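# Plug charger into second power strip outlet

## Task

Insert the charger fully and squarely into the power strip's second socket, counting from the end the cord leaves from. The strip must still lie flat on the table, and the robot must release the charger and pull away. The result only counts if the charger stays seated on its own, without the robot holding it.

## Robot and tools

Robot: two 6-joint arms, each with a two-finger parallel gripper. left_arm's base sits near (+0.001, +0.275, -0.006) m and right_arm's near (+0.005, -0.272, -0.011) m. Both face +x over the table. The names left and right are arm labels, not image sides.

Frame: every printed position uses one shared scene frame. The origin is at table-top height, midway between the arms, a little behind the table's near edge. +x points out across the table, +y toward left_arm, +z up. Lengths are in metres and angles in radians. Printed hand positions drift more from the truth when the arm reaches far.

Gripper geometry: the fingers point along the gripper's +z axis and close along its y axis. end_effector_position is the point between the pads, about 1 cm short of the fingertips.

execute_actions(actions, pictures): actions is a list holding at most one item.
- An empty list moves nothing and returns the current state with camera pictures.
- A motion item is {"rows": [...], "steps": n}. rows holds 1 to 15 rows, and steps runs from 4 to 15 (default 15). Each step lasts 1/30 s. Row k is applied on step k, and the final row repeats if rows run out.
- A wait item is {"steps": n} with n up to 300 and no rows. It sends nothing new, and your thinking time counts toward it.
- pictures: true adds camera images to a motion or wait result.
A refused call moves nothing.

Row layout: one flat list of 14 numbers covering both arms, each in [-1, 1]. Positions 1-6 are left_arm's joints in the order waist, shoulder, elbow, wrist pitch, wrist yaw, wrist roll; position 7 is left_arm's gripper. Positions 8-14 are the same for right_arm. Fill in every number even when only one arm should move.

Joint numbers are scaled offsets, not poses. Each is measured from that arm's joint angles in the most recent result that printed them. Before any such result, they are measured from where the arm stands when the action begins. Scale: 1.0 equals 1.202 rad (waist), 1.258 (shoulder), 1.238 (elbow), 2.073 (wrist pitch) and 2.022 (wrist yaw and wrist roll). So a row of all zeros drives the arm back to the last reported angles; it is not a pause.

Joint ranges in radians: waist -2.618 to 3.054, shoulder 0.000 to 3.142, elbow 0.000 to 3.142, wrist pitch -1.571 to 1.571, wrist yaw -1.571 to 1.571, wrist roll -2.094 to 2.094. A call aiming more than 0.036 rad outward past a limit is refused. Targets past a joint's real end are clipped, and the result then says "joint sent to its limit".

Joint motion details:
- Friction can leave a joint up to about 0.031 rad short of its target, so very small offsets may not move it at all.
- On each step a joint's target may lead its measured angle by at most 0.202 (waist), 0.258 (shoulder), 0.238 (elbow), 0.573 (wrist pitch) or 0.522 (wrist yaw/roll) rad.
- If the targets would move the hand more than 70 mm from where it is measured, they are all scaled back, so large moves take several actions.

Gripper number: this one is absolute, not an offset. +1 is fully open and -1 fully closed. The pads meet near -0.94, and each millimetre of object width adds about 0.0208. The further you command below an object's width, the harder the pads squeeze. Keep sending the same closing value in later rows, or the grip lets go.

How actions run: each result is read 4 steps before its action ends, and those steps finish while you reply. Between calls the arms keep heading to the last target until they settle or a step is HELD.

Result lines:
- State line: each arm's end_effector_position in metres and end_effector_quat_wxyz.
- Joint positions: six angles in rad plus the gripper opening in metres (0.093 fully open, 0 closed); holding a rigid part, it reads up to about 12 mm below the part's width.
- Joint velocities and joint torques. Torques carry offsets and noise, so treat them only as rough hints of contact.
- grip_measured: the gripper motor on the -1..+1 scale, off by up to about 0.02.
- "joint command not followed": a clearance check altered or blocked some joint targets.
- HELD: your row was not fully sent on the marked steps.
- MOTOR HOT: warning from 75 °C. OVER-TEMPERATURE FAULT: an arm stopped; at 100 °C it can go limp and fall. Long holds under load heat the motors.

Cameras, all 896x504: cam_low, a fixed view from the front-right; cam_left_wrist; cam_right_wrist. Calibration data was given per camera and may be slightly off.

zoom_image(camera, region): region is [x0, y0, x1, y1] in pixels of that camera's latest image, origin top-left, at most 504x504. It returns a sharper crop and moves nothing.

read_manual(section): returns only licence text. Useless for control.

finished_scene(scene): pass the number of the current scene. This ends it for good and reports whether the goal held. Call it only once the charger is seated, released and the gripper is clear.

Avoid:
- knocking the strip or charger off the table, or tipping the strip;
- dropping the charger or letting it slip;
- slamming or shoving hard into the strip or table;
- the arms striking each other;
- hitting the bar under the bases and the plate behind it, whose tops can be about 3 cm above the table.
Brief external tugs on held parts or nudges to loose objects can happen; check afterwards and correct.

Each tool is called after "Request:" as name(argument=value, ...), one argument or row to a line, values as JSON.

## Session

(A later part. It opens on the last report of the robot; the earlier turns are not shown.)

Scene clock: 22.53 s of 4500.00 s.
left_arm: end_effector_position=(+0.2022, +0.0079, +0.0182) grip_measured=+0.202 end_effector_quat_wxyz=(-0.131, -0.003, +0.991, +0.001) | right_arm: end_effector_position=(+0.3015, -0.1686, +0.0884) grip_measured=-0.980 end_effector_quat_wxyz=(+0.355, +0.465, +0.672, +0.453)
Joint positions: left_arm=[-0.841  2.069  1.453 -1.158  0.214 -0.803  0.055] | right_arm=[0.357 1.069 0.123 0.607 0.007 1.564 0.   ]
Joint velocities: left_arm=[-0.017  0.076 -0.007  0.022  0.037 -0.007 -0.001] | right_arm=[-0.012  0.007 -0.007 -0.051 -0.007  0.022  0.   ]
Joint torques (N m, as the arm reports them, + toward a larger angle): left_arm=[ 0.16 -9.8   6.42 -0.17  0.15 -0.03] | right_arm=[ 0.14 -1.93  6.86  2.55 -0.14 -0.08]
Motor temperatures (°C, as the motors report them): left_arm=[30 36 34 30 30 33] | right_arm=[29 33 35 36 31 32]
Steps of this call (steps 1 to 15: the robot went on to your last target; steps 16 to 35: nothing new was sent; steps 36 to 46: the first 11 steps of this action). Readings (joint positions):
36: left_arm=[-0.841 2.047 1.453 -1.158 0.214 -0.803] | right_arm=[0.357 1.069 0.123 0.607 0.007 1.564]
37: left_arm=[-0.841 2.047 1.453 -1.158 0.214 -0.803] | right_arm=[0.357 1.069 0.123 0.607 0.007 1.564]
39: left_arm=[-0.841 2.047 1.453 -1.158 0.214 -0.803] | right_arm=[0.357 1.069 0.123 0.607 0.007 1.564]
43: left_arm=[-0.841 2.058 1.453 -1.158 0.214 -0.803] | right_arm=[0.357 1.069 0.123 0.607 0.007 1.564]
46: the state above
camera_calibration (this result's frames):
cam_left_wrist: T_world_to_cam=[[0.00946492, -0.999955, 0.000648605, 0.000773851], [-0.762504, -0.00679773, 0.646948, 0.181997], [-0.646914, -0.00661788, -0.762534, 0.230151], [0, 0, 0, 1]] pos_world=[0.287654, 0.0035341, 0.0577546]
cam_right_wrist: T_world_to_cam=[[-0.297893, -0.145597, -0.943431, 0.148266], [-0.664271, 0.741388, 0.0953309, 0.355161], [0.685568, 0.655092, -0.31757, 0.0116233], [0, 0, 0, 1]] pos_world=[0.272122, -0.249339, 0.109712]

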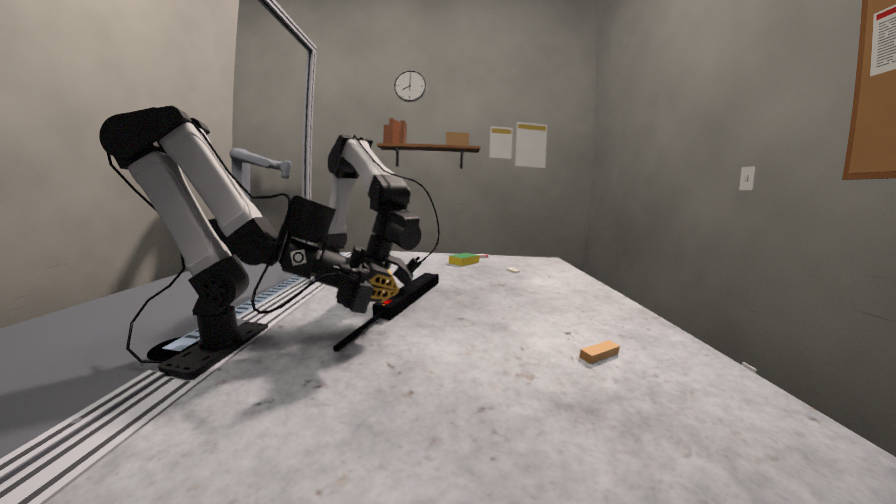

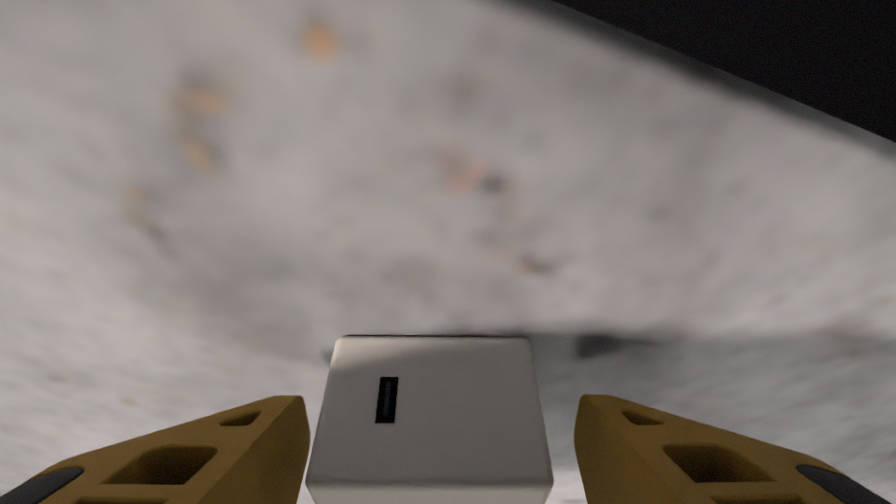

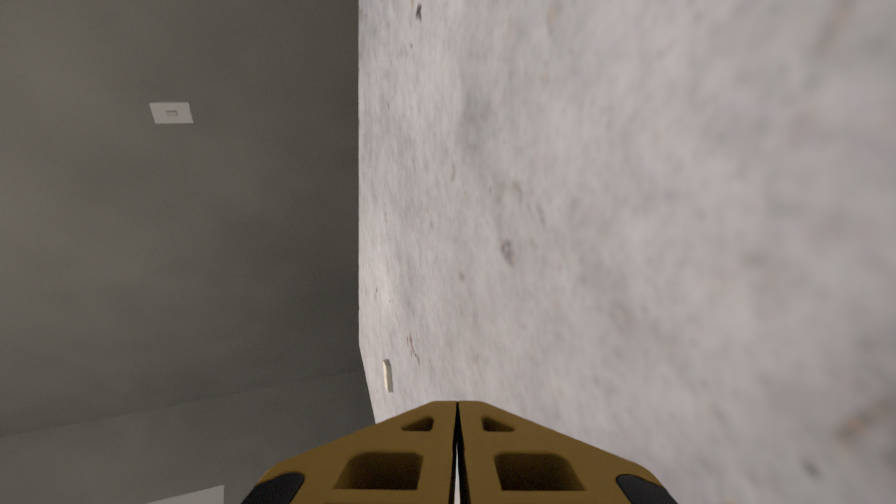

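Request:
execute_actions(
  actions=[
    {"rows": [[0,0,0,0,0,0,0.15, 0,0,0,0,0,0,-1],[0,0,0,0,0,0,0.1, 0,0,0,0,0,0,-1],[0,0,0,0,0,0,0.05, 0,0,0,0,0,0,-1],[0,0,0,0,0,0,0.0, 0,0,0,0,0,0,-1],[0,0,0,0,0,0,-0.04, 0,0,0,0,0,0,-1],[0,0,0,0,0,0,-0.08, 0,0,0,0,0,0,-1],[0,0,0,0,0,0,-0.12, 0,0,0,0,0,0,-1],[0,0,0,0,0,0,-0.16, 0,0,0,0,0,0,-1],[0,0,0,0,0,0,-0.2, 0,0,0,0,0,0,-1],[0,0,0,0,0,0,-0.25, 0,0,0,0,0,0,-1],[0,0,0,0,0,0,-0.3, 0,0,0,0,0,0,-1],[0,0,0,0,0,0,-0.35, 0,0,0,0,0,0,-1],[0,0,0,0,0,0,-0.4, 0,0,0,0,0,0,-1]], "steps": 15},
  ],
)

Request:
execute_actions(
  actions=[
    {"steps": 10},
  ],
  pictures=true,
)

Scene clock: 23.13 s of 4500.00 s.
left_arm: end_effector_position=(+0.2021, +0.0080, +0.0176) grip_measured=-0.257 end_effector_quat_wxyz=(-0.132, -0.004, +0.991, +0.002) | right_arm: end_effector_position=(+0.3015, -0.1686, +0.0884) grip_measured=-0.980 end_effector_quat_wxyz=(+0.355, +0.465, +0.672, +0.453)
Joint positions: left_arm=[-0.841  2.071  1.453 -1.158  0.214 -0.803  0.033] | right_arm=[0.357 1.069 0.123 0.607 0.007 1.564 0.   ]
Joint velocities: left_arm=[-0.012 -0.007  0.002  0.007  0.022  0.066 -0.05 ] | right_arm=[-0.007 -0.012  0.027 -0.007  0.022  0.022  0.   ]
Joint torques (N m, as the arm reports them, + toward a larger angle): left_arm=[  0.13 -10.69   6.47  -0.2    0.14  -0.03] | right_arm=[ 0.14 -1.92  6.84  2.56 -0.15 -0.08]
Motor temperatures (°C, as the motors report them): left_arm=[30 37 34 30 30 33] | right_arm=[29 33 35 36 31 32]
Steps of this call (steps 1 to 4: the last 4 steps of your previous action; steps 5 to 7: the robot went on to your last target; steps 8 to 18: the first 11 steps of this action). Readings (joint positions):
8: left_arm=[-0.841 2.071 1.453 -1.158 0.214 -0.803] | right_arm=[0.357 1.069 0.123 0.607 0.007 1.564]
9: left_arm=[-0.841 2.071 1.453 -1.158 0.214 -0.803] | right_arm=[0.357 1.069 0.123 0.607 0.007 1.564]
11: left_arm=[-0.841 2.071 1.453 -1.158 0.214 -0.803] | right_arm=[0.357 1.069 0.123 0.607 0.007 1.564]
15: left_arm=[-0.841 2.071 1.453 -1.158 0.214 -0.803] | right_arm=[0.357 1.069 0.123 0.607 0.007 1.564]
18: the state above

Scene clock: 23.47 s of 4500.00 s.
left_arm: end_effector_position=(+0.2021, +0.0080, +0.0176) grip_measured=-0.274 end_effector_quat_wxyz=(-0.132, -0.004, +0.991, +0.002) | right_arm: end_effector_position=(+0.3015, -0.1686, +0.0884) grip_measured=-0.980 end_effector_quat_wxyz=(+0.355, +0.465, +0.672, +0.453)
Joint positions: left_arm=[-0.841  2.071  1.453 -1.158  0.214 -0.803  0.032] | right_arm=[0.357 1.069 0.123 0.607 0.007 1.564 0.   ]
Joint velocities: left_arm=[-0.012  0.022 -0.007  0.066 -0.037  0.007  0.001] | right_arm=[ 0.002 -0.002  0.007 -0.007 -0.051  0.007  0.   ]
Joint torques (N m, as the arm reports them, + toward a larger angle): left_arm=[  0.16 -10.77   6.48  -0.18   0.16  -0.04] | right_arm=[ 0.11 -1.9   6.83  2.55 -0.14 -0.08]
Motor temperatures (°C, as the motors report them): left_arm=[30 37 34 30 30 33] | right_arm=[29 33 35 36 31 32]
Kept back: nothing.
Steps of this call (steps 1 to 4: the last 4 steps of your previous action; steps 5 to 10: the robot went on to your last target). Readings (joint positions):
1: left_arm=[-0.841 2.071 1.453 -1.158 0.214 -0.803] | right_arm=[0.357 1.069 0.123 0.607 0.007 1.564]
2: left_arm=[-0.841 2.071 1.453 -1.158 0.214 -0.803] | right_arm=[0.357 1.069 0.123 0.607 0.007 1.564]
4: left_arm=[-0.841 2.071 1.453 -1.158 0.214 -0.803] | right_arm=[0.357 1.069 0.123 0.607 0.007 1.564]
8: left_arm=[-0.841 2.071 1.453 -1.158 0.214 -0.803] | right_arm=[0.357 1.069 0.123 0.607 0.007 1.564]
10: the state above
camera_calibration (this result's frames):
cam_left_wrist: T_world_to_cam=[[0.00951044, -0.999954, -0.000754776, 0.000923996], [-0.761659, -0.00773311, 0.647932, 0.182125], [-0.647908, -0.00558723, -0.761698, 0.229805], [0, 0, 0, 1]] pos_world=[0.287601, 0.00361632, 0.0570377]
cam_right_wrist: T_world_to_cam=[[-0.297893, -0.145597, -0.943431, 0.148266], [-0.664271, 0.741388, 0.0953309, 0.355161], [0.685568, 0.655092, -0.31757, 0.0116233], [0, 0, 0, 1]] pos_world=[0.272122, -0.249339, 0.109712]

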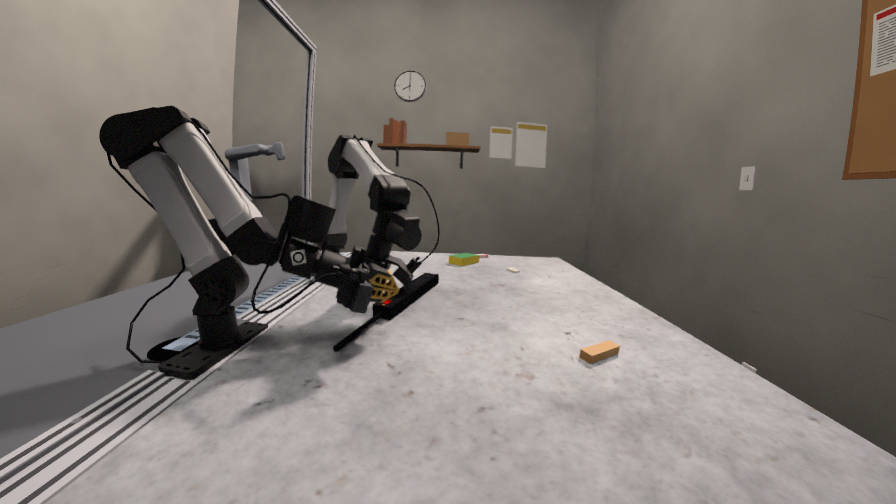

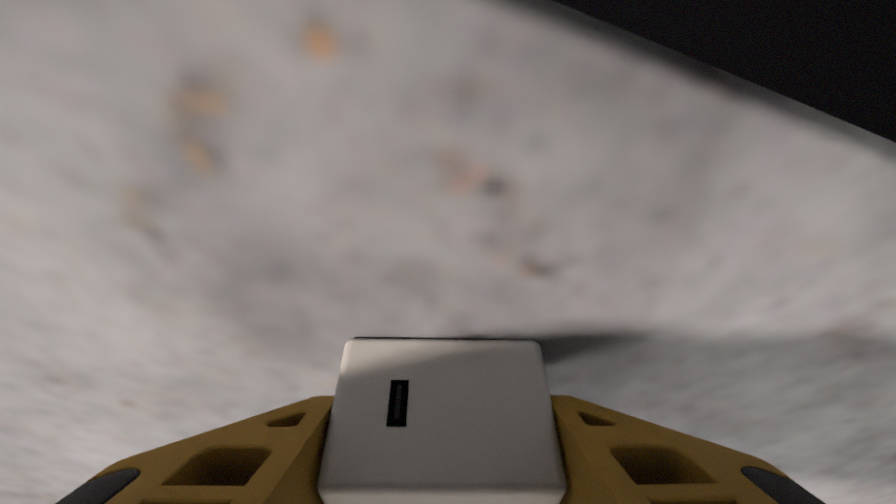

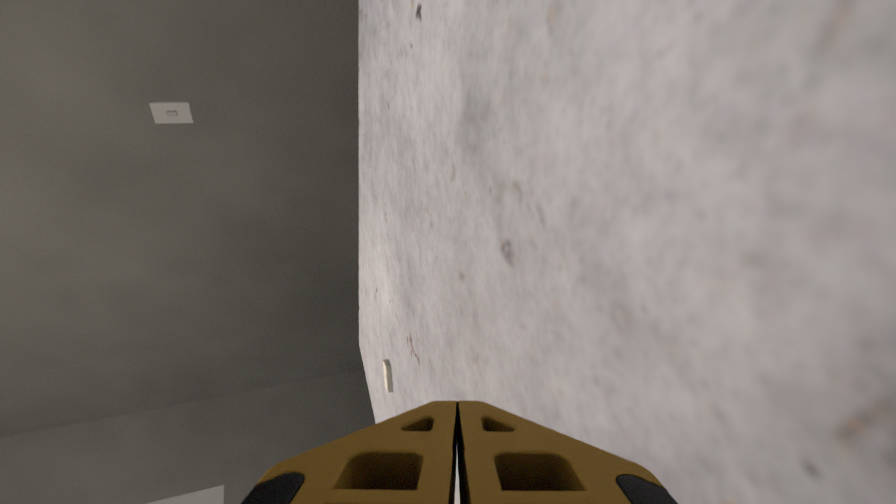

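Request:
execute_actions(
  actions=[
    {"rows": [[0,-0.025,0,0,0,0,-0.4, 0,0,0,0,0,0,-1],[0,-0.06,0,0,0,0,-0.4, 0,0,0,0,0,0,-1],[0,-0.10,0,0.02,0,0,-0.4, 0,0,0,0,0,0,-1],[-0.005,-0.145,0,0.047,-0.015,0.008,-0.4, 0,0,0,0,0,0,-1],[-0.012,-0.19,0,0.078,-0.033,0.018,-0.4, 0,0,0,0,0,0,-1],[-0.02,-0.235,-0.02,0.113,-0.053,0.029,-0.4, 0,0,0,0,0,0,-1],[-0.028,-0.275,-0.04,0.148,-0.073,0.04,-0.4, 0,0,0,0,0,0,-1],[-0.036,-0.31,-0.06,0.183,-0.093,0.051,-0.4, 0,0,0,0,0,0,-1],[-0.044,-0.338,-0.08,0.218,-0.113,0.062,-0.4, 0,0,0,0,0,0,-1],[-0.052,-0.3585,-0.10,0.253,-0.133,0.073,-0.4, 0,0,0,0,0,0,-1],[-0.06,-0.3585,-0.12,0.288,-0.153,0.084,-0.4, 0,0,0,0,0,0,-1],[-0.068,-0.3585,-0.14,0.32,-0.173,0.095,-0.4, 0,0,0,0,0,0,-1],[-0.076,-0.3585,-0.162,0.35,-0.193,0.106,-0.4, 0,0,0,0,0,0,-1],[-0.084,-0.3585,-0.184,0.374,-0.213,0.117,-0.4, 0,0,0,0,0,0,-1],[-0.0907,-0.3585,-0.2044,0.39,-0.2295,0.125,-0.4, 0,0,0,0,0,0,-1]], "steps": 15},
  ],
)

Request:
execute_actions(
  actions=[
    {"steps": 10},
  ],
)

Scene clock: 27.67 s of 4500.00 s.
left_arm: end_effector_position=(+0.2532, -0.0380, +0.1570) grip_measured=-0.274 end_effector_quat_wxyz=(+0.167, +0.080, +0.965, -0.185) | right_arm: end_effector_position=(+0.3015, -0.1686, +0.0884) grip_measured=-0.980 end_effector_quat_wxyz=(+0.355, +0.465, +0.672, +0.453)
Joint positions: left_arm=[-0.886  1.643  1.379 -0.821  0.049 -0.717  0.032] | right_arm=[0.357 1.069 0.123 0.607 0.007 1.564 0.   ]
Joint velocities: left_arm=[-0.344 -1.248 -0.457  1.78  -0.93   0.535 -0.001] | right_arm=[ 0.007 -0.002 -0.007 -0.066 -0.022 -0.007  0.   ]
Joint torques (N m, as the arm reports them, + toward a larger angle): left_arm=[-0.34 -3.59  3.76  1.1   0.    0.04] | right_arm=[ 0.12 -1.93  6.85  2.55 -0.14 -0.08]
Motor temperatures (°C, as the motors report them): left_arm=[30 38 34 30 30 33] | right_arm=[29 33 35 37 31 32]
Steps of this call (steps 1 to 15: the robot went on to your last target; steps 16 to 90: nothing new was sent; then 0.83 s passed at rest; steps 91 to 101: the first 11 steps of this action). Readings (joint positions):
91: left_arm=[-0.841 2.071 1.453 -1.158 0.214 -0.803] | right_arm=[0.357 1.069 0.123 0.607 0.007 1.564]
92: left_arm=[-0.841 2.066 1.453 -1.157 0.213 -0.803] | right_arm=[0.357 1.069 0.123 0.607 0.007 1.564]
94: left_arm=[-0.841 2.028 1.450 -1.144 0.210 -0.802] | right_arm=[0.357 1.069 0.123 0.607 0.007 1.564]
98: left_arm=[-0.855 1.813 1.424 -0.999 0.138 -0.766] | right_arm=[0.357 1.069 0.123 0.607 0.007 1.564]
101: the state above

Scene clock: 28.00 s of 4500.00 s.
left_arm: end_effector_position=(+0.2891, -0.0556, +0.1551) grip_measured=-0.274 end_effector_quat_wxyz=(+0.333, +0.127, +0.919, -0.168) | right_arm: end_effector_position=(+0.3015, -0.1686, +0.0884) grip_measured=-0.980 end_effector_quat_wxyz=(+0.355, +0.465, +0.672, +0.453)
Joint positions: left_arm=[-0.944  1.623  1.209 -0.437 -0.198 -0.579  0.032] | right_arm=[0.357 1.069 0.123 0.607 0.007 1.564 0.   ]
Joint velocities: left_arm=[-0.007  0.042 -0.066  0.183 -0.212  0.125 -0.   ] | right_arm=[ 0.007  0.002 -0.022 -0.007 -0.081  0.081  0.   ]
Joint torques (N m, as the arm reports them, + toward a larger angle): left_arm=[-0.48 -8.83  8.19  2.37 -0.16  0.05] | right_arm=[ 0.1  -1.95  6.87  2.55 -0.14 -0.08]
Motor temperatures (°C, as the motors report them): left_arm=[30 38 34 30 30 33] | right_arm=[29 33 35 37 31 32]
Kept back: nothing.
Steps of this call (steps 1 to 4: the last 4 steps of your previous action; steps 5 to 10: the robot went on to your last target). Readings (joint positions):
1: left_arm=[-0.898 1.610 1.362 -0.756 0.016 -0.698] | right_arm=[0.357 1.069 0.123 0.607 0.007 1.564]
2: left_arm=[-0.909 1.591 1.343 -0.688 -0.018 -0.679] | right_arm=[0.357 1.069 0.123 0.607 0.007 1.564]
4: left_arm=[-0.928 1.584 1.292 -0.557 -0.089 -0.639] | right_arm=[0.357 1.069 0.123 0.607 0.007 1.564]
8: left_arm=[-0.944 1.614 1.218 -0.454 -0.176 -0.591] | right_arm=[0.357 1.069 0.123 0.607 0.007 1.564]
10: the state above

Request:
execute_actions(
  actions=[
    {"rows": [[-0.004,0,-0.01,0.09,-0.03,0.015,-0.4, 0,0,-0.005,0,0,0,-1],[-0.01,0,-0.03,0.15,-0.05,0.028,-0.4, 0.01,0,-0.012,0,0,0,-1],[-0.017,0.004,-0.06,0.21,-0.07,0.042,-0.4, 0.025,0,-0.02,0.003,0,0,-1],[-0.025,0.01,-0.10,0.27,-0.09,0.056,-0.4, 0.045,0,-0.028,0.006,0,0,-1],[-0.033,0.018,-0.14,0.33,-0.11,0.07,-0.4, 0.07,0,-0.036,0.009,0,0,-1],[-0.041,0.027,-0.185,0.39,-0.13,0.084,-0.4, 0.095,0,-0.044,0.012,0,0,-1],[-0.049,0.036,-0.23,0.45,-0.15,0.098,-0.4, 0.12,0,-0.052,0.015,0,0,-1],[-0.057,0.046,-0.275,0.50,-0.17,0.112,-0.4, 0.145,0,-0.06,0.018,0,0,-1],[-0.065,0.056,-0.32,0.54,-0.19,0.126,-0.4, 0.17,0,-0.068,0.02,0,0,-1],[-0.073,0.066,-0.365,0.575,-0.21,0.14,-0.4, 0.195,0,-0.076,0.02,0,0,-1],[-0.081,0.076,-0.41,0.605,-0.228,0.152,-0.4, 0.22,0,-0.083,0.02,0,0,-1],[-0.088,0.086,-0.45,0.605,-0.24,0.162,-0.4, 0.243,0,-0.083,0.02,0,0,-1],[-0.094,0.095,-0.485,0.605,-0.246,0.162,-0.4, 0.263,0,-0.083,0.02,0,0,-1],[-0.098,0.103,-0.51,0.605,-0.246,0.162,-0.4, 0.28,0,-0.083,0.02,0,0,-1],[-0.0998,0.109,-0.528,0.605,-0.246,0.162,-0.4, 0.292,0,-0.083,0.02,0,0,-1]], "steps": 15},
  ],
)

Request:
execute_actions(
  actions=[
    {"steps": 25},
  ],
  pictures=true,
)

Scene clock: 28.83 s of 4500.00 s.
left_arm: end_effector_position=(+0.3140, -0.0672, +0.1479) grip_measured=-0.274 end_effector_quat_wxyz=(+0.557, +0.117, +0.802, -0.183) | right_arm: end_effector_position=(+0.2617, -0.1191, +0.0622) grip_measured=-0.980 end_effector_quat_wxyz=(+0.295, +0.403, +0.730, +0.467)
Joint positions: left_arm=[-1.018  1.677  0.823  0.461 -0.494 -0.383  0.032] | right_arm=[0.563 1.069 0.054 0.629 0.008 1.564 0.   ]
Joint velocities: left_arm=[-0.286  0.481 -1.668  2.396 -0.974  0.696 -0.001] | right_arm=[ 0.842  0.012 -0.276  0.037 -0.051  0.007  0.   ]
Joint torques (N m, as the arm reports them, + toward a larger angle): left_arm=[-0.1  -7.14  6.19  1.94 -0.22  0.07] | right_arm=[ 0.57 -1.62  5.27  2.69 -0.16 -0.08]
Motor temperatures (°C, as the motors report them): left_arm=[30 38 34 30 30 33] | right_arm=[29 33 35 37 31 32]
Steps of this call (steps 1 to 14: the robot went on to your last target; steps 15 to 25: the first 11 steps of this action). Readings (joint positions):
15: left_arm=[-0.944 1.624 1.208 -0.373 -0.237 -0.559] | right_arm=[0.357 1.069 0.123 0.607 0.007 1.564]
16: left_arm=[-0.945 1.624 1.202 -0.343 -0.244 -0.555] | right_arm=[0.357 1.069 0.123 0.607 0.007 1.564]
18: left_arm=[-0.950 1.624 1.166 -0.211 -0.279 -0.533] | right_arm=[0.371 1.069 0.121 0.609 0.009 1.564]
22: left_arm=[-0.985 1.635 0.990 0.181 -0.393 -0.455] | right_arm=[0.472 1.069 0.086 0.623 0.010 1.564]
25: the state above

Scene clock: 29.67 s of 4500.00 s.
left_arm: end_effector_position=(+0.2961, -0.0203, +0.0946) grip_measured=-0.274 end_effector_quat_wxyz=(+0.597, +0.127, +0.786, -0.093) | right_arm: end_effector_position=(+0.2355, -0.0887, +0.0543) grip_measured=-0.980 end_effector_quat_wxyz=(+0.258, +0.355, +0.760, +0.480)
Joint positions: left_arm=[-1.06   1.746  0.572  0.784 -0.68  -0.26   0.032] | right_arm=[0.698 1.069 0.034 0.636 0.005 1.564 0.   ]
Joint velocities: left_arm=[-0.012 -0.012  0.012 -0.022 -0.007  0.081 -0.   ] | right_arm=[-0.017  0.007 -0.002 -0.066  0.007  0.037  0.   ]
Joint torques (N m, as the arm reports them, + toward a larger angle): left_arm=[-0.14 -6.21  4.88  2.42 -0.21  0.08] | right_arm=[ 0.93 -1.57  5.35  2.66 -0.12 -0.09]
Motor temperatures (°C, as the motors report them): left_arm=[30 38 34 31 30 33] | right_arm=[29 33 35 37 31 32]
Kept back: nothing.
Steps of this call (steps 1 to 4: the last 4 steps of your previous action; steps 5 to 25: the robot went on to your last target). Readings (joint positions):
1: left_arm=[-1.028 1.693 0.767 0.532 -0.527 -0.360] | right_arm=[0.593 1.069 0.045 0.629 0.007 1.564]
2: left_arm=[-1.038 1.709 0.713 0.585 -0.557 -0.340] | right_arm=[0.621 1.069 0.039 0.629 0.007 1.564]
4: left_arm=[-1.051 1.740 0.621 0.649 -0.601 -0.311] | right_arm=[0.669 1.069 0.034 0.629 0.006 1.564]
8: left_arm=[-1.060 1.746 0.573 0.739 -0.651 -0.282] | right_arm=[0.698 1.069 0.034 0.633 0.005 1.564]
25: the state above
camera_calibration (this result's frames):
cam_left_wrist: T_world_to_cam=[[-0.314597, -0.949223, -0.0021312, 0.0688489], [-0.619899, 0.20715, -0.756845, 0.298863], [0.718856, -0.23678, -0.653591, -0.0704036], [0, 0, 0, 1]] pos_world=[0.257535, -0.0132268, 0.180325]
cam_right_wrist: T_world_to_cam=[[-0.289871, -0.275507, -0.916554, 0.0932094], [-0.866275, 0.482655, 0.128888, 0.27812], [0.406869, 0.831349, -0.378572, 0.0782954], [0, 0, 0, 1]] pos_world=[0.236091, -0.173647, 0.0792255]

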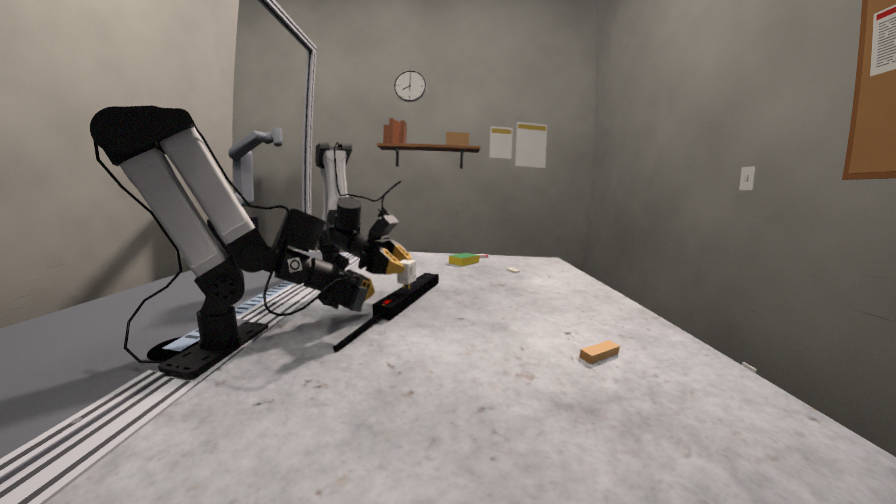

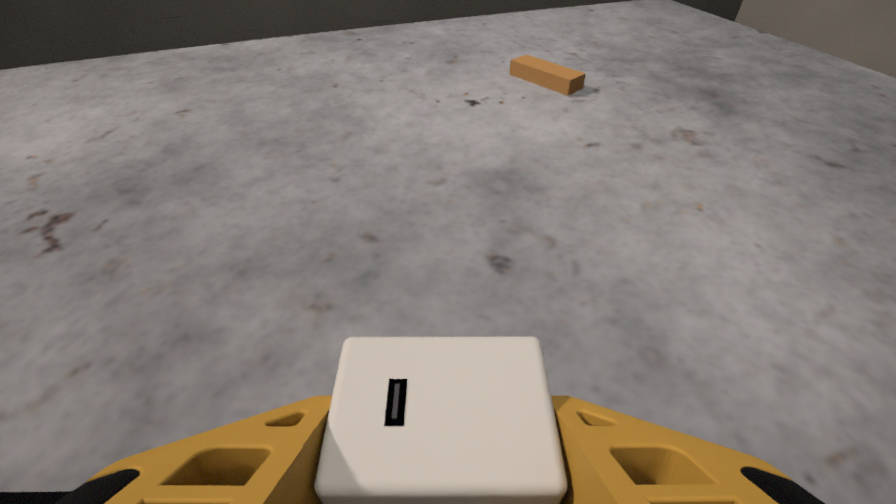

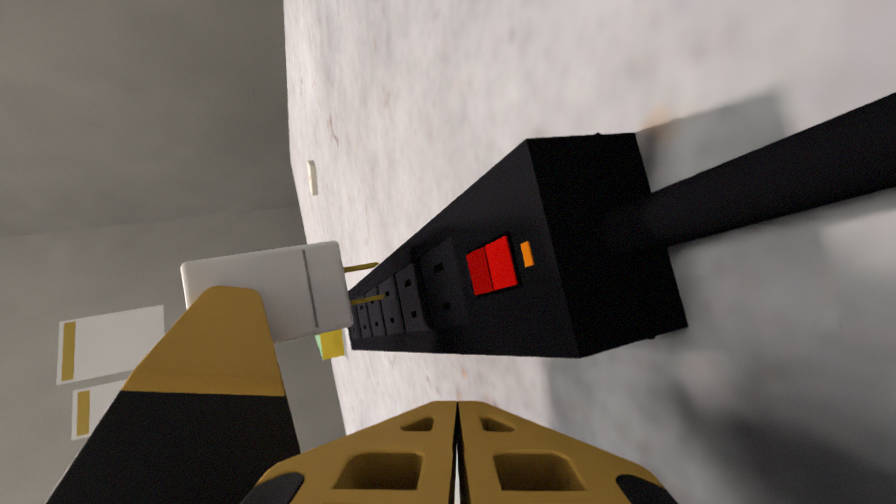

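Request:
zoom_image(
  camera="cam_right_wrist",
  region=[300, 220, 480, 360],
)

Region (300, 220, 480, 360) of cam_right_wrist's 896x504 image, scaled by 2.800, with more detail than that image has.

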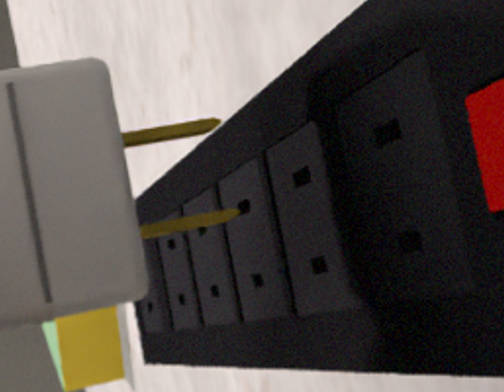

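Request:
zoom_image(
  camera="cam_right_wrist",
  region=[330, 240, 430, 330],
)

Request:
zoom_image(
  camera="cam_right_wrist",
  region=[160, 210, 400, 370],
)

Region (330, 240, 430, 330) of cam_right_wrist's 896x504 image, scaled by 5.040, with more detail than that image has; it fills the top 454 rows of this view, and the rest is white.

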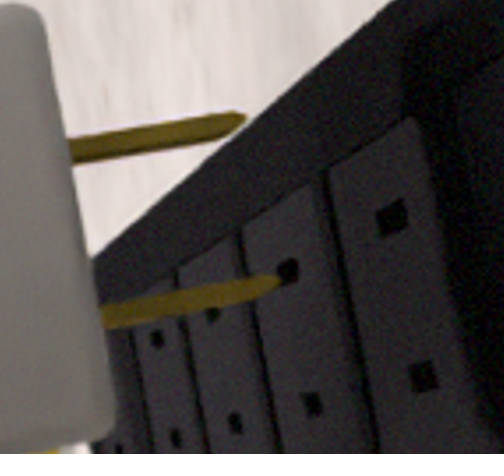

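Region (160, 210, 400, 370) of cam_right_wrist's 896x504 image, scaled by 2.100, with more detail than that image has.

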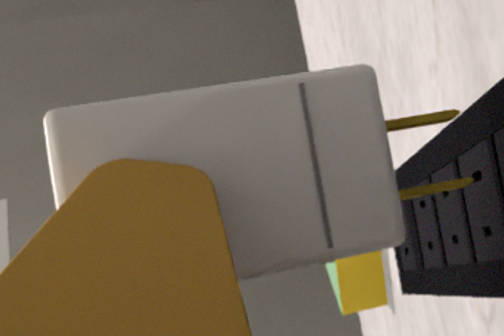

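Request:
execute_actions(
  actions=[
    {"rows": [[-0.008,0,-0.008,0.005,-0.006,-0.004,-0.4, 0,0,0,0,0,-0.03,-1],[-0.013,0,-0.014,0.004,-0.011,-0.008,-0.4, 0,0,0,0,0,-0.06,-1],[-0.017,0,-0.018,0.003,-0.015,-0.011,-0.4, 0,0,0,0,0,-0.09,-1],[-0.020,0,-0.020,0.002,-0.018,-0.013,-0.4, 0,0,0,0,0,-0.12,-1],[-0.023,0,-0.022,0.001,-0.021,-0.015,-0.4, 0,0,0,0,0,-0.15,-1],[-0.025,0,-0.024,0,-0.023,-0.017,-0.4, 0,0,0,0,0,-0.18,-1],[-0.027,0,-0.026,0,-0.025,-0.018,-0.4, 0,0,0,0,0,-0.21,-1],[-0.029,0,-0.028,0,-0.026,-0.0191,-0.4, 0,0,0,0,0,-0.24,-1],[-0.031,0,-0.0295,0,-0.026,-0.0191,-0.4, 0,0,0,0,0,-0.265,-1],[-0.0327,0,-0.0309,0,-0.026,-0.0191,-0.4, 0,0,0,0,0,-0.2824,-1]], "steps": 15},
  ],
)

Request:
execute_actions(
  actions=[
    {"steps": 18},
  ],
  pictures=true,
)

Scene clock: 36.47 s of 4500.00 s.
left_arm: end_effector_position=(+0.2868, -0.0194, +0.0879) grip_measured=-0.274 end_effector_quat_wxyz=(+0.593, +0.126, +0.790, -0.089) | right_arm: end_effector_position=(+0.2355, -0.0887, +0.0543) grip_measured=-0.979 end_effector_quat_wxyz=(+0.349, +0.194, +0.816, +0.419)
Joint positions: left_arm=[-1.089  1.746  0.555  0.774 -0.71  -0.284  0.032] | right_arm=[0.698 1.069 0.034 0.636 0.005 1.158 0.   ]
Joint velocities: left_arm=[-0.051 -0.007 -0.085 -0.095  0.022 -0.125 -0.   ] | right_arm=[-0.007 -0.007 -0.022  0.007 -0.037 -1.106  0.   ]
Joint torques (N m, as the arm reports them, + toward a larger angle): left_arm=[-0.37 -7.35  4.57  2.24 -0.24 -0.16] | right_arm=[ 0.14 -1.58  6.46  2.53 -0.14 -0.1 ]
Motor temperatures (°C, as the motors report them): left_arm=[30 38 34 32 30 33] | right_arm=[29 33 35 39 31 32]
Steps of this call (steps 1 to 15: the robot went on to your last target; steps 16 to 90: nothing new was sent; then 3.43 s passed at rest; steps 91 to 101: the first 11 steps of this action). Readings (joint positions):
91: left_arm=[-1.060 1.746 0.572 0.784 -0.681 -0.260] | right_arm=[0.698 1.069 0.034 0.636 0.005 1.556]
92: left_arm=[-1.061 1.746 0.572 0.784 -0.682 -0.261] | right_arm=[0.698 1.069 0.034 0.636 0.005 1.537]
94: left_arm=[-1.066 1.746 0.572 0.781 -0.689 -0.266] | right_arm=[0.698 1.069 0.034 0.636 0.005 1.477]
98: left_arm=[-1.082 1.746 0.567 0.778 -0.703 -0.278] | right_arm=[0.698 1.069 0.034 0.636 0.005 1.297]
101: the state above

Scene clock: 37.07 s of 4500.00 s.
left_arm: end_effector_position=(+0.2862, -0.0175, +0.0863) grip_measured=-0.274 end_effector_quat_wxyz=(+0.592, +0.124, +0.792, -0.086) | right_arm: end_effector_position=(+0.2355, -0.0887, +0.0543) grip_measured=-0.979 end_effector_quat_wxyz=(+0.381, +0.130, +0.828, +0.390)
Joint positions: left_arm=[-1.09   1.746  0.551  0.77  -0.718 -0.29   0.032] | right_arm=[0.698 1.069 0.034 0.636 0.005 1.001 0.   ]
Joint velocities: left_arm=[-0.007 -0.017 -0.007  0.007 -0.051  0.037  0.   ] | right_arm=[-0.007 -0.007 -0.027  0.007  0.007  0.007  0.   ]
Joint torques (N m, as the arm reports them, + toward a larger angle): left_arm=[-0.46 -7.27  4.56  2.2  -0.27 -0.14] | right_arm=[ 0.12 -1.62  6.44  2.53 -0.15 -0.14]
Motor temperatures (°C, as the motors report them): left_arm=[30 38 34 33 30 33] | right_arm=[29 33 35 39 31 32]
Kept back: nothing.
Steps of this call (steps 1 to 4: the last 4 steps of your previous action; steps 5 to 18: the robot went on to your last target). Readings (joint positions):
1: left_arm=[-1.090 1.746 0.552 0.772 -0.712 -0.285] | right_arm=[0.698 1.069 0.034 0.636 0.005 1.126]
2: left_arm=[-1.090 1.746 0.551 0.770 -0.713 -0.286] | right_arm=[0.698 1.069 0.034 0.636 0.005 1.100]
4: left_arm=[-1.090 1.746 0.551 0.770 -0.715 -0.288] | right_arm=[0.698 1.069 0.034 0.636 0.005 1.063]
8: left_arm=[-1.090 1.746 0.551 0.770 -0.716 -0.289] | right_arm=[0.698 1.069 0.034 0.636 0.005 1.025]
18: the state above
camera_calibration (this result's frames):
cam_left_wrist: T_world_to_cam=[[-0.301683, -0.953377, -0.00772687, 0.0651797], [-0.632599, 0.206228, -0.746517, 0.288647], [0.713306, -0.220324, -0.665321, -0.0651556], [0, 0, 0, 1]] pos_world=[0.248737, -0.0117415, 0.172634]
cam_right_wrist: T_world_to_cam=[[0.0830826, -0.653295, -0.752531, -0.0370277], [-0.922508, 0.235204, -0.306036, 0.293026], [0.37693, 0.719642, -0.583128, 0.086543], [0, 0, 0, 1]] pos_world=[0.240775, -0.155391, 0.112278]

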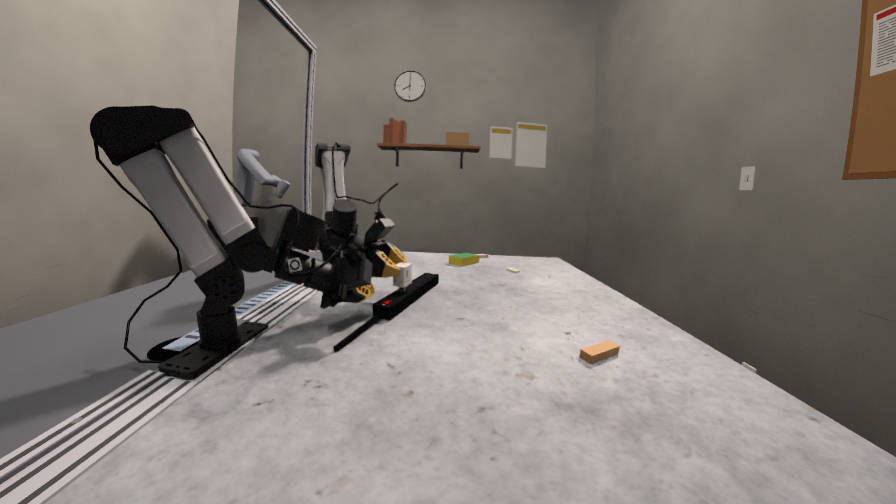

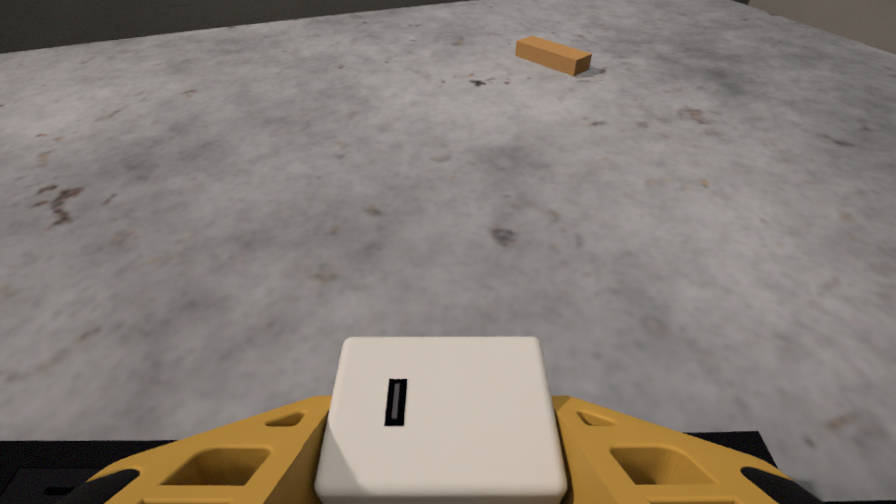

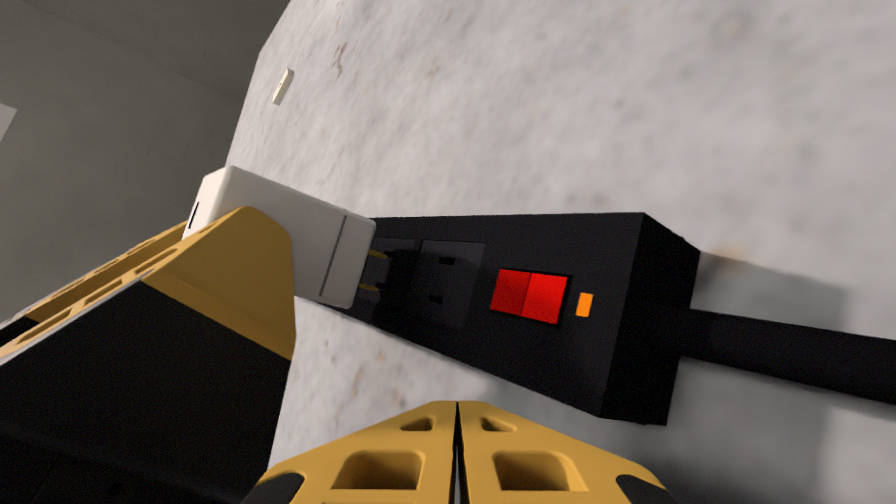

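Request:
zoom_image(
  camera="cam_right_wrist",
  region=[330, 215, 490, 335],
)

Region (330, 215, 490, 335) of cam_right_wrist's 896x504 image, scaled by 3.150, with more detail than that image has; it fills the top 378 rows of this view, and the rest is white.

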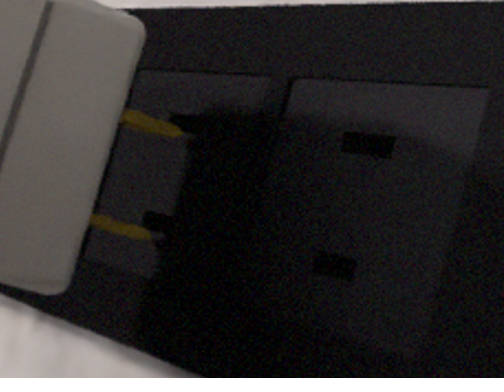

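Request:
zoom_image(
  camera="cam_right_wrist",
  region=[350, 240, 410, 300],
)

Region (350, 240, 410, 300) of cam_right_wrist's 896x504 image, scaled by 8.400, with more detail than that image has.

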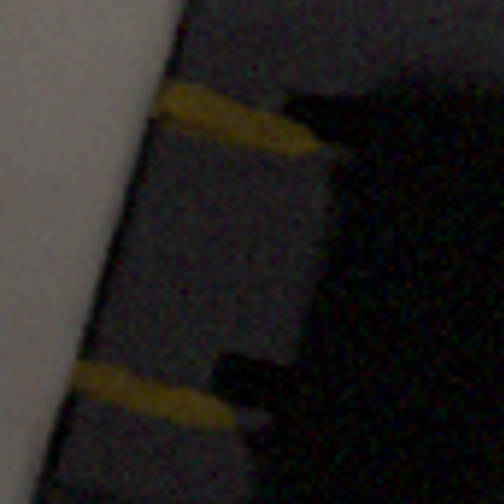

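Request:
execute_actions(
  actions=[
    {"rows": [[0.004,0,0,0.011,0,0,-0.4, 0,0,0,0,0,0,-1],[0.007,0,0,0.014,0,0,-0.4, 0,0,0,0,0,0,-1],[0.009,0,0,0.016,0,0,-0.4, 0,0,0,0,0,0,-1],[0.010,0,0,0.018,0,0,-0.4, 0,0,0,0,0,0,-1],[0.011,0,0,0.019,0,0,-0.4, 0,0,0,0,0,0,-1],[0.012,0,0,0.020,0,0,-0.4, 0,0,0,0,0,0,-1],[0.013,0,0,0.021,0,0,-0.4, 0,0,0,0,0,0,-1],[0.0138,0,0,0.021,0,0,-0.4, 0,0,0,0,0,0,-1],[0.0145,0,0,0.021,0,0,-0.4, 0,0,0,0,0,0,-1]], "steps": 15},
  ],
)

Request:
execute_actions(
  actions=[
    {"steps": 10},
  ],
  pictures=true,
)

Scene clock: 39.87 s of 4500.00 s.
left_arm: end_effector_position=(+0.2866, -0.0181, +0.0880) grip_measured=-0.274 end_effector_quat_wxyz=(+0.594, +0.122, +0.790, -0.089) | right_arm: end_effector_position=(+0.2355, -0.0887, +0.0543) grip_measured=-0.979 end_effector_quat_wxyz=(+0.382, +0.129, +0.828, +0.389)
Joint positions: left_arm=[-1.09   1.746  0.551  0.779 -0.718 -0.29   0.032] | right_arm=[0.698 1.069 0.034 0.636 0.005 0.998 0.   ]
Joint velocities: left_arm=[-0.007  0.012 -0.002  0.007 -0.037 -0.051 -0.   ] | right_arm=[-0.002  0.007  0.002 -0.037  0.037  0.007  0.   ]
Joint torques (N m, as the arm reports them, + toward a larger angle): left_arm=[ 1.36 -7.26  6.25  2.4  -0.11 -0.03] | right_arm=[ 0.16 -1.58  6.45  2.53 -0.15 -0.04]
Motor temperatures (°C, as the motors report them): left_arm=[30 38 34 33 30 33] | right_arm=[29 33 36 39 31 32]
Steps of this call (steps 1 to 15: the robot went on to your last target; steps 16 to 73: nothing new was sent; steps 74 to 84: the first 11 steps of this action). Readings (joint positions):
74: left_arm=[-1.090 1.746 0.551 0.770 -0.718 -0.290] | right_arm=[0.698 1.069 0.034 0.636 0.005 0.998]
75: left_arm=[-1.090 1.746 0.551 0.770 -0.718 -0.290] | right_arm=[0.698 1.069 0.034 0.636 0.005 0.998]
77: left_arm=[-1.090 1.746 0.551 0.770 -0.718 -0.290] | right_arm=[0.698 1.069 0.034 0.636 0.005 0.998]
81: left_arm=[-1.090 1.746 0.551 0.776 -0.718 -0.290] | right_arm=[0.698 1.069 0.034 0.636 0.005 0.998]
84: the state above

Scene clock: 40.20 s of 4500.00 s.
left_arm: end_effector_position=(+0.2866, -0.0183, +0.0885) grip_measured=-0.274 end_effector_quat_wxyz=(+0.595, +0.121, +0.789, -0.090) | right_arm: end_effector_position=(+0.2355, -0.0887, +0.0543) grip_measured=-0.979 end_effector_quat_wxyz=(+0.382, +0.129, +0.828, +0.389)
Joint positions: left_arm=[-1.09   1.746  0.551  0.781 -0.718 -0.29   0.032] | right_arm=[0.698 1.069 0.034 0.636 0.005 0.998 0.   ]
Joint velocities: left_arm=[-0.012  0.002  0.007 -0.066 -0.007 -0.051  0.   ] | right_arm=[-0.002 -0.007 -0.007 -0.022 -0.007 -0.007  0.   ]
Joint torques (N m, as the arm reports them, + toward a larger angle): left_arm=[ 1.39 -7.25  6.29  2.38 -0.1  -0.05] | right_arm=[ 0.14 -1.57  6.44  2.53 -0.15 -0.04]
Motor temperatures (°C, as the motors report them): left_arm=[30 38 34 33 30 33] | right_arm=[29 33 36 39 31 32]
Kept back: nothing.
Steps of this call (steps 1 to 4: the last 4 steps of your previous action; steps 5 to 10: the robot went on to your last target). Readings (joint positions):
1: left_arm=[-1.090 1.746 0.551 0.780 -0.718 -0.290] | right_arm=[0.698 1.069 0.034 0.636 0.005 0.998]
2: left_arm=[-1.090 1.746 0.551 0.780 -0.718 -0.290] | right_arm=[0.698 1.069 0.034 0.636 0.005 0.998]
4: left_arm=[-1.090 1.746 0.551 0.781 -0.718 -0.290] | right_arm=[0.698 1.069 0.034 0.636 0.005 0.998]
8: left_arm=[-1.090 1.746 0.551 0.781 -0.718 -0.290] | right_arm=[0.698 1.069 0.034 0.636 0.005 0.998]
10: the state above
camera_calibration (this result's frames):
cam_left_wrist: T_world_to_cam=[[-0.301975, -0.953316, 0.000421622, 0.0638684], [-0.628258, 0.198676, -0.75221, 0.289825], [0.71701, -0.227413, -0.658923, -0.0659366], [0, 0, 0, 1]] pos_world=[0.248648, -0.0116893, 0.174535]
cam_right_wrist: T_world_to_cam=[[0.084889, -0.654674, -0.75113, -0.0376516], [-0.922314, 0.233604, -0.307841, 0.292936], [0.377003, 0.71891, -0.583985, 0.0865074], [0, 0, 0, 1]] pos_world=[0.240762, -0.155272, 0.112416]

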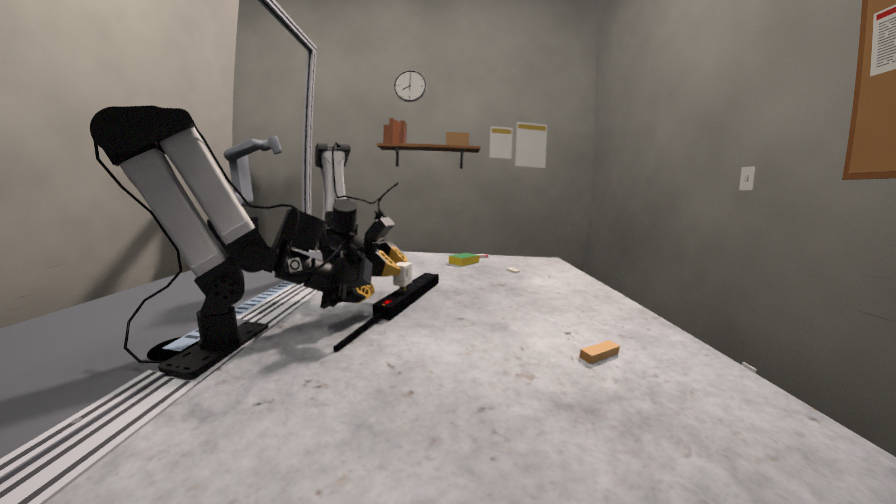

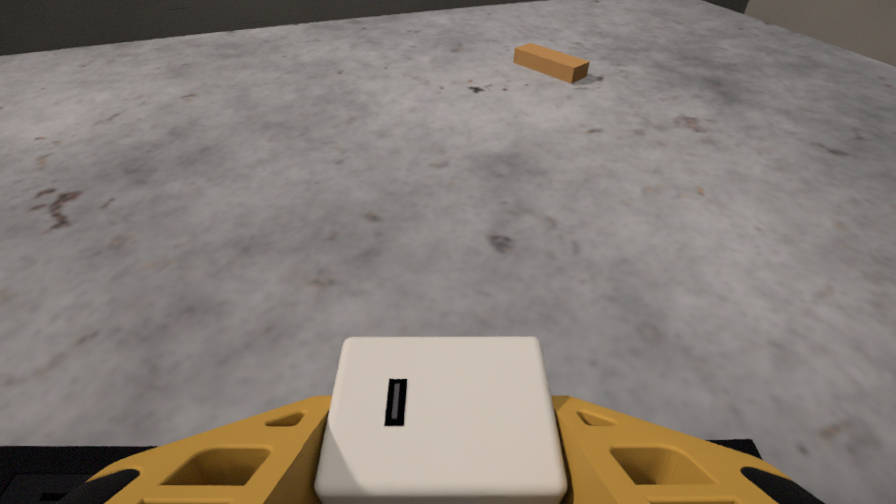

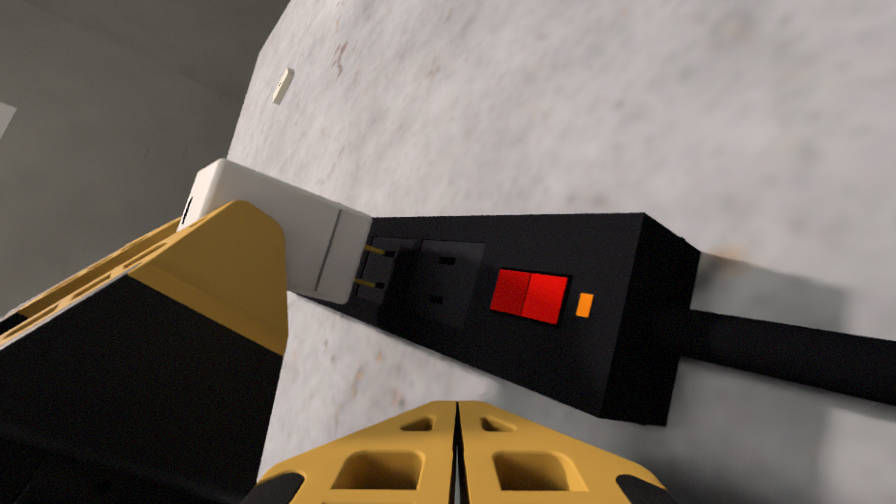

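Request:
zoom_image(
  camera="cam_right_wrist",
  region=[345, 230, 415, 300],
)

Region (345, 230, 415, 300) of cam_right_wrist's 896x504 image, scaled by 7.200, with more detail than that image has.

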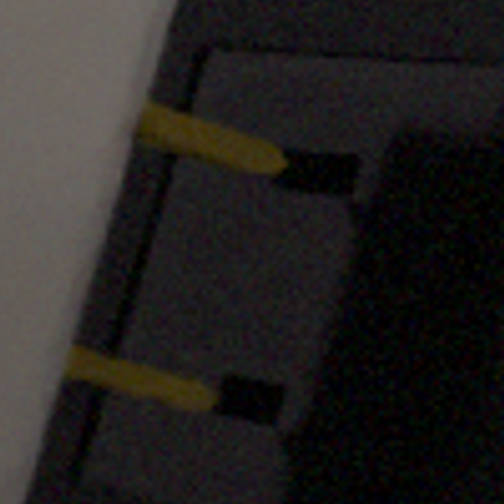

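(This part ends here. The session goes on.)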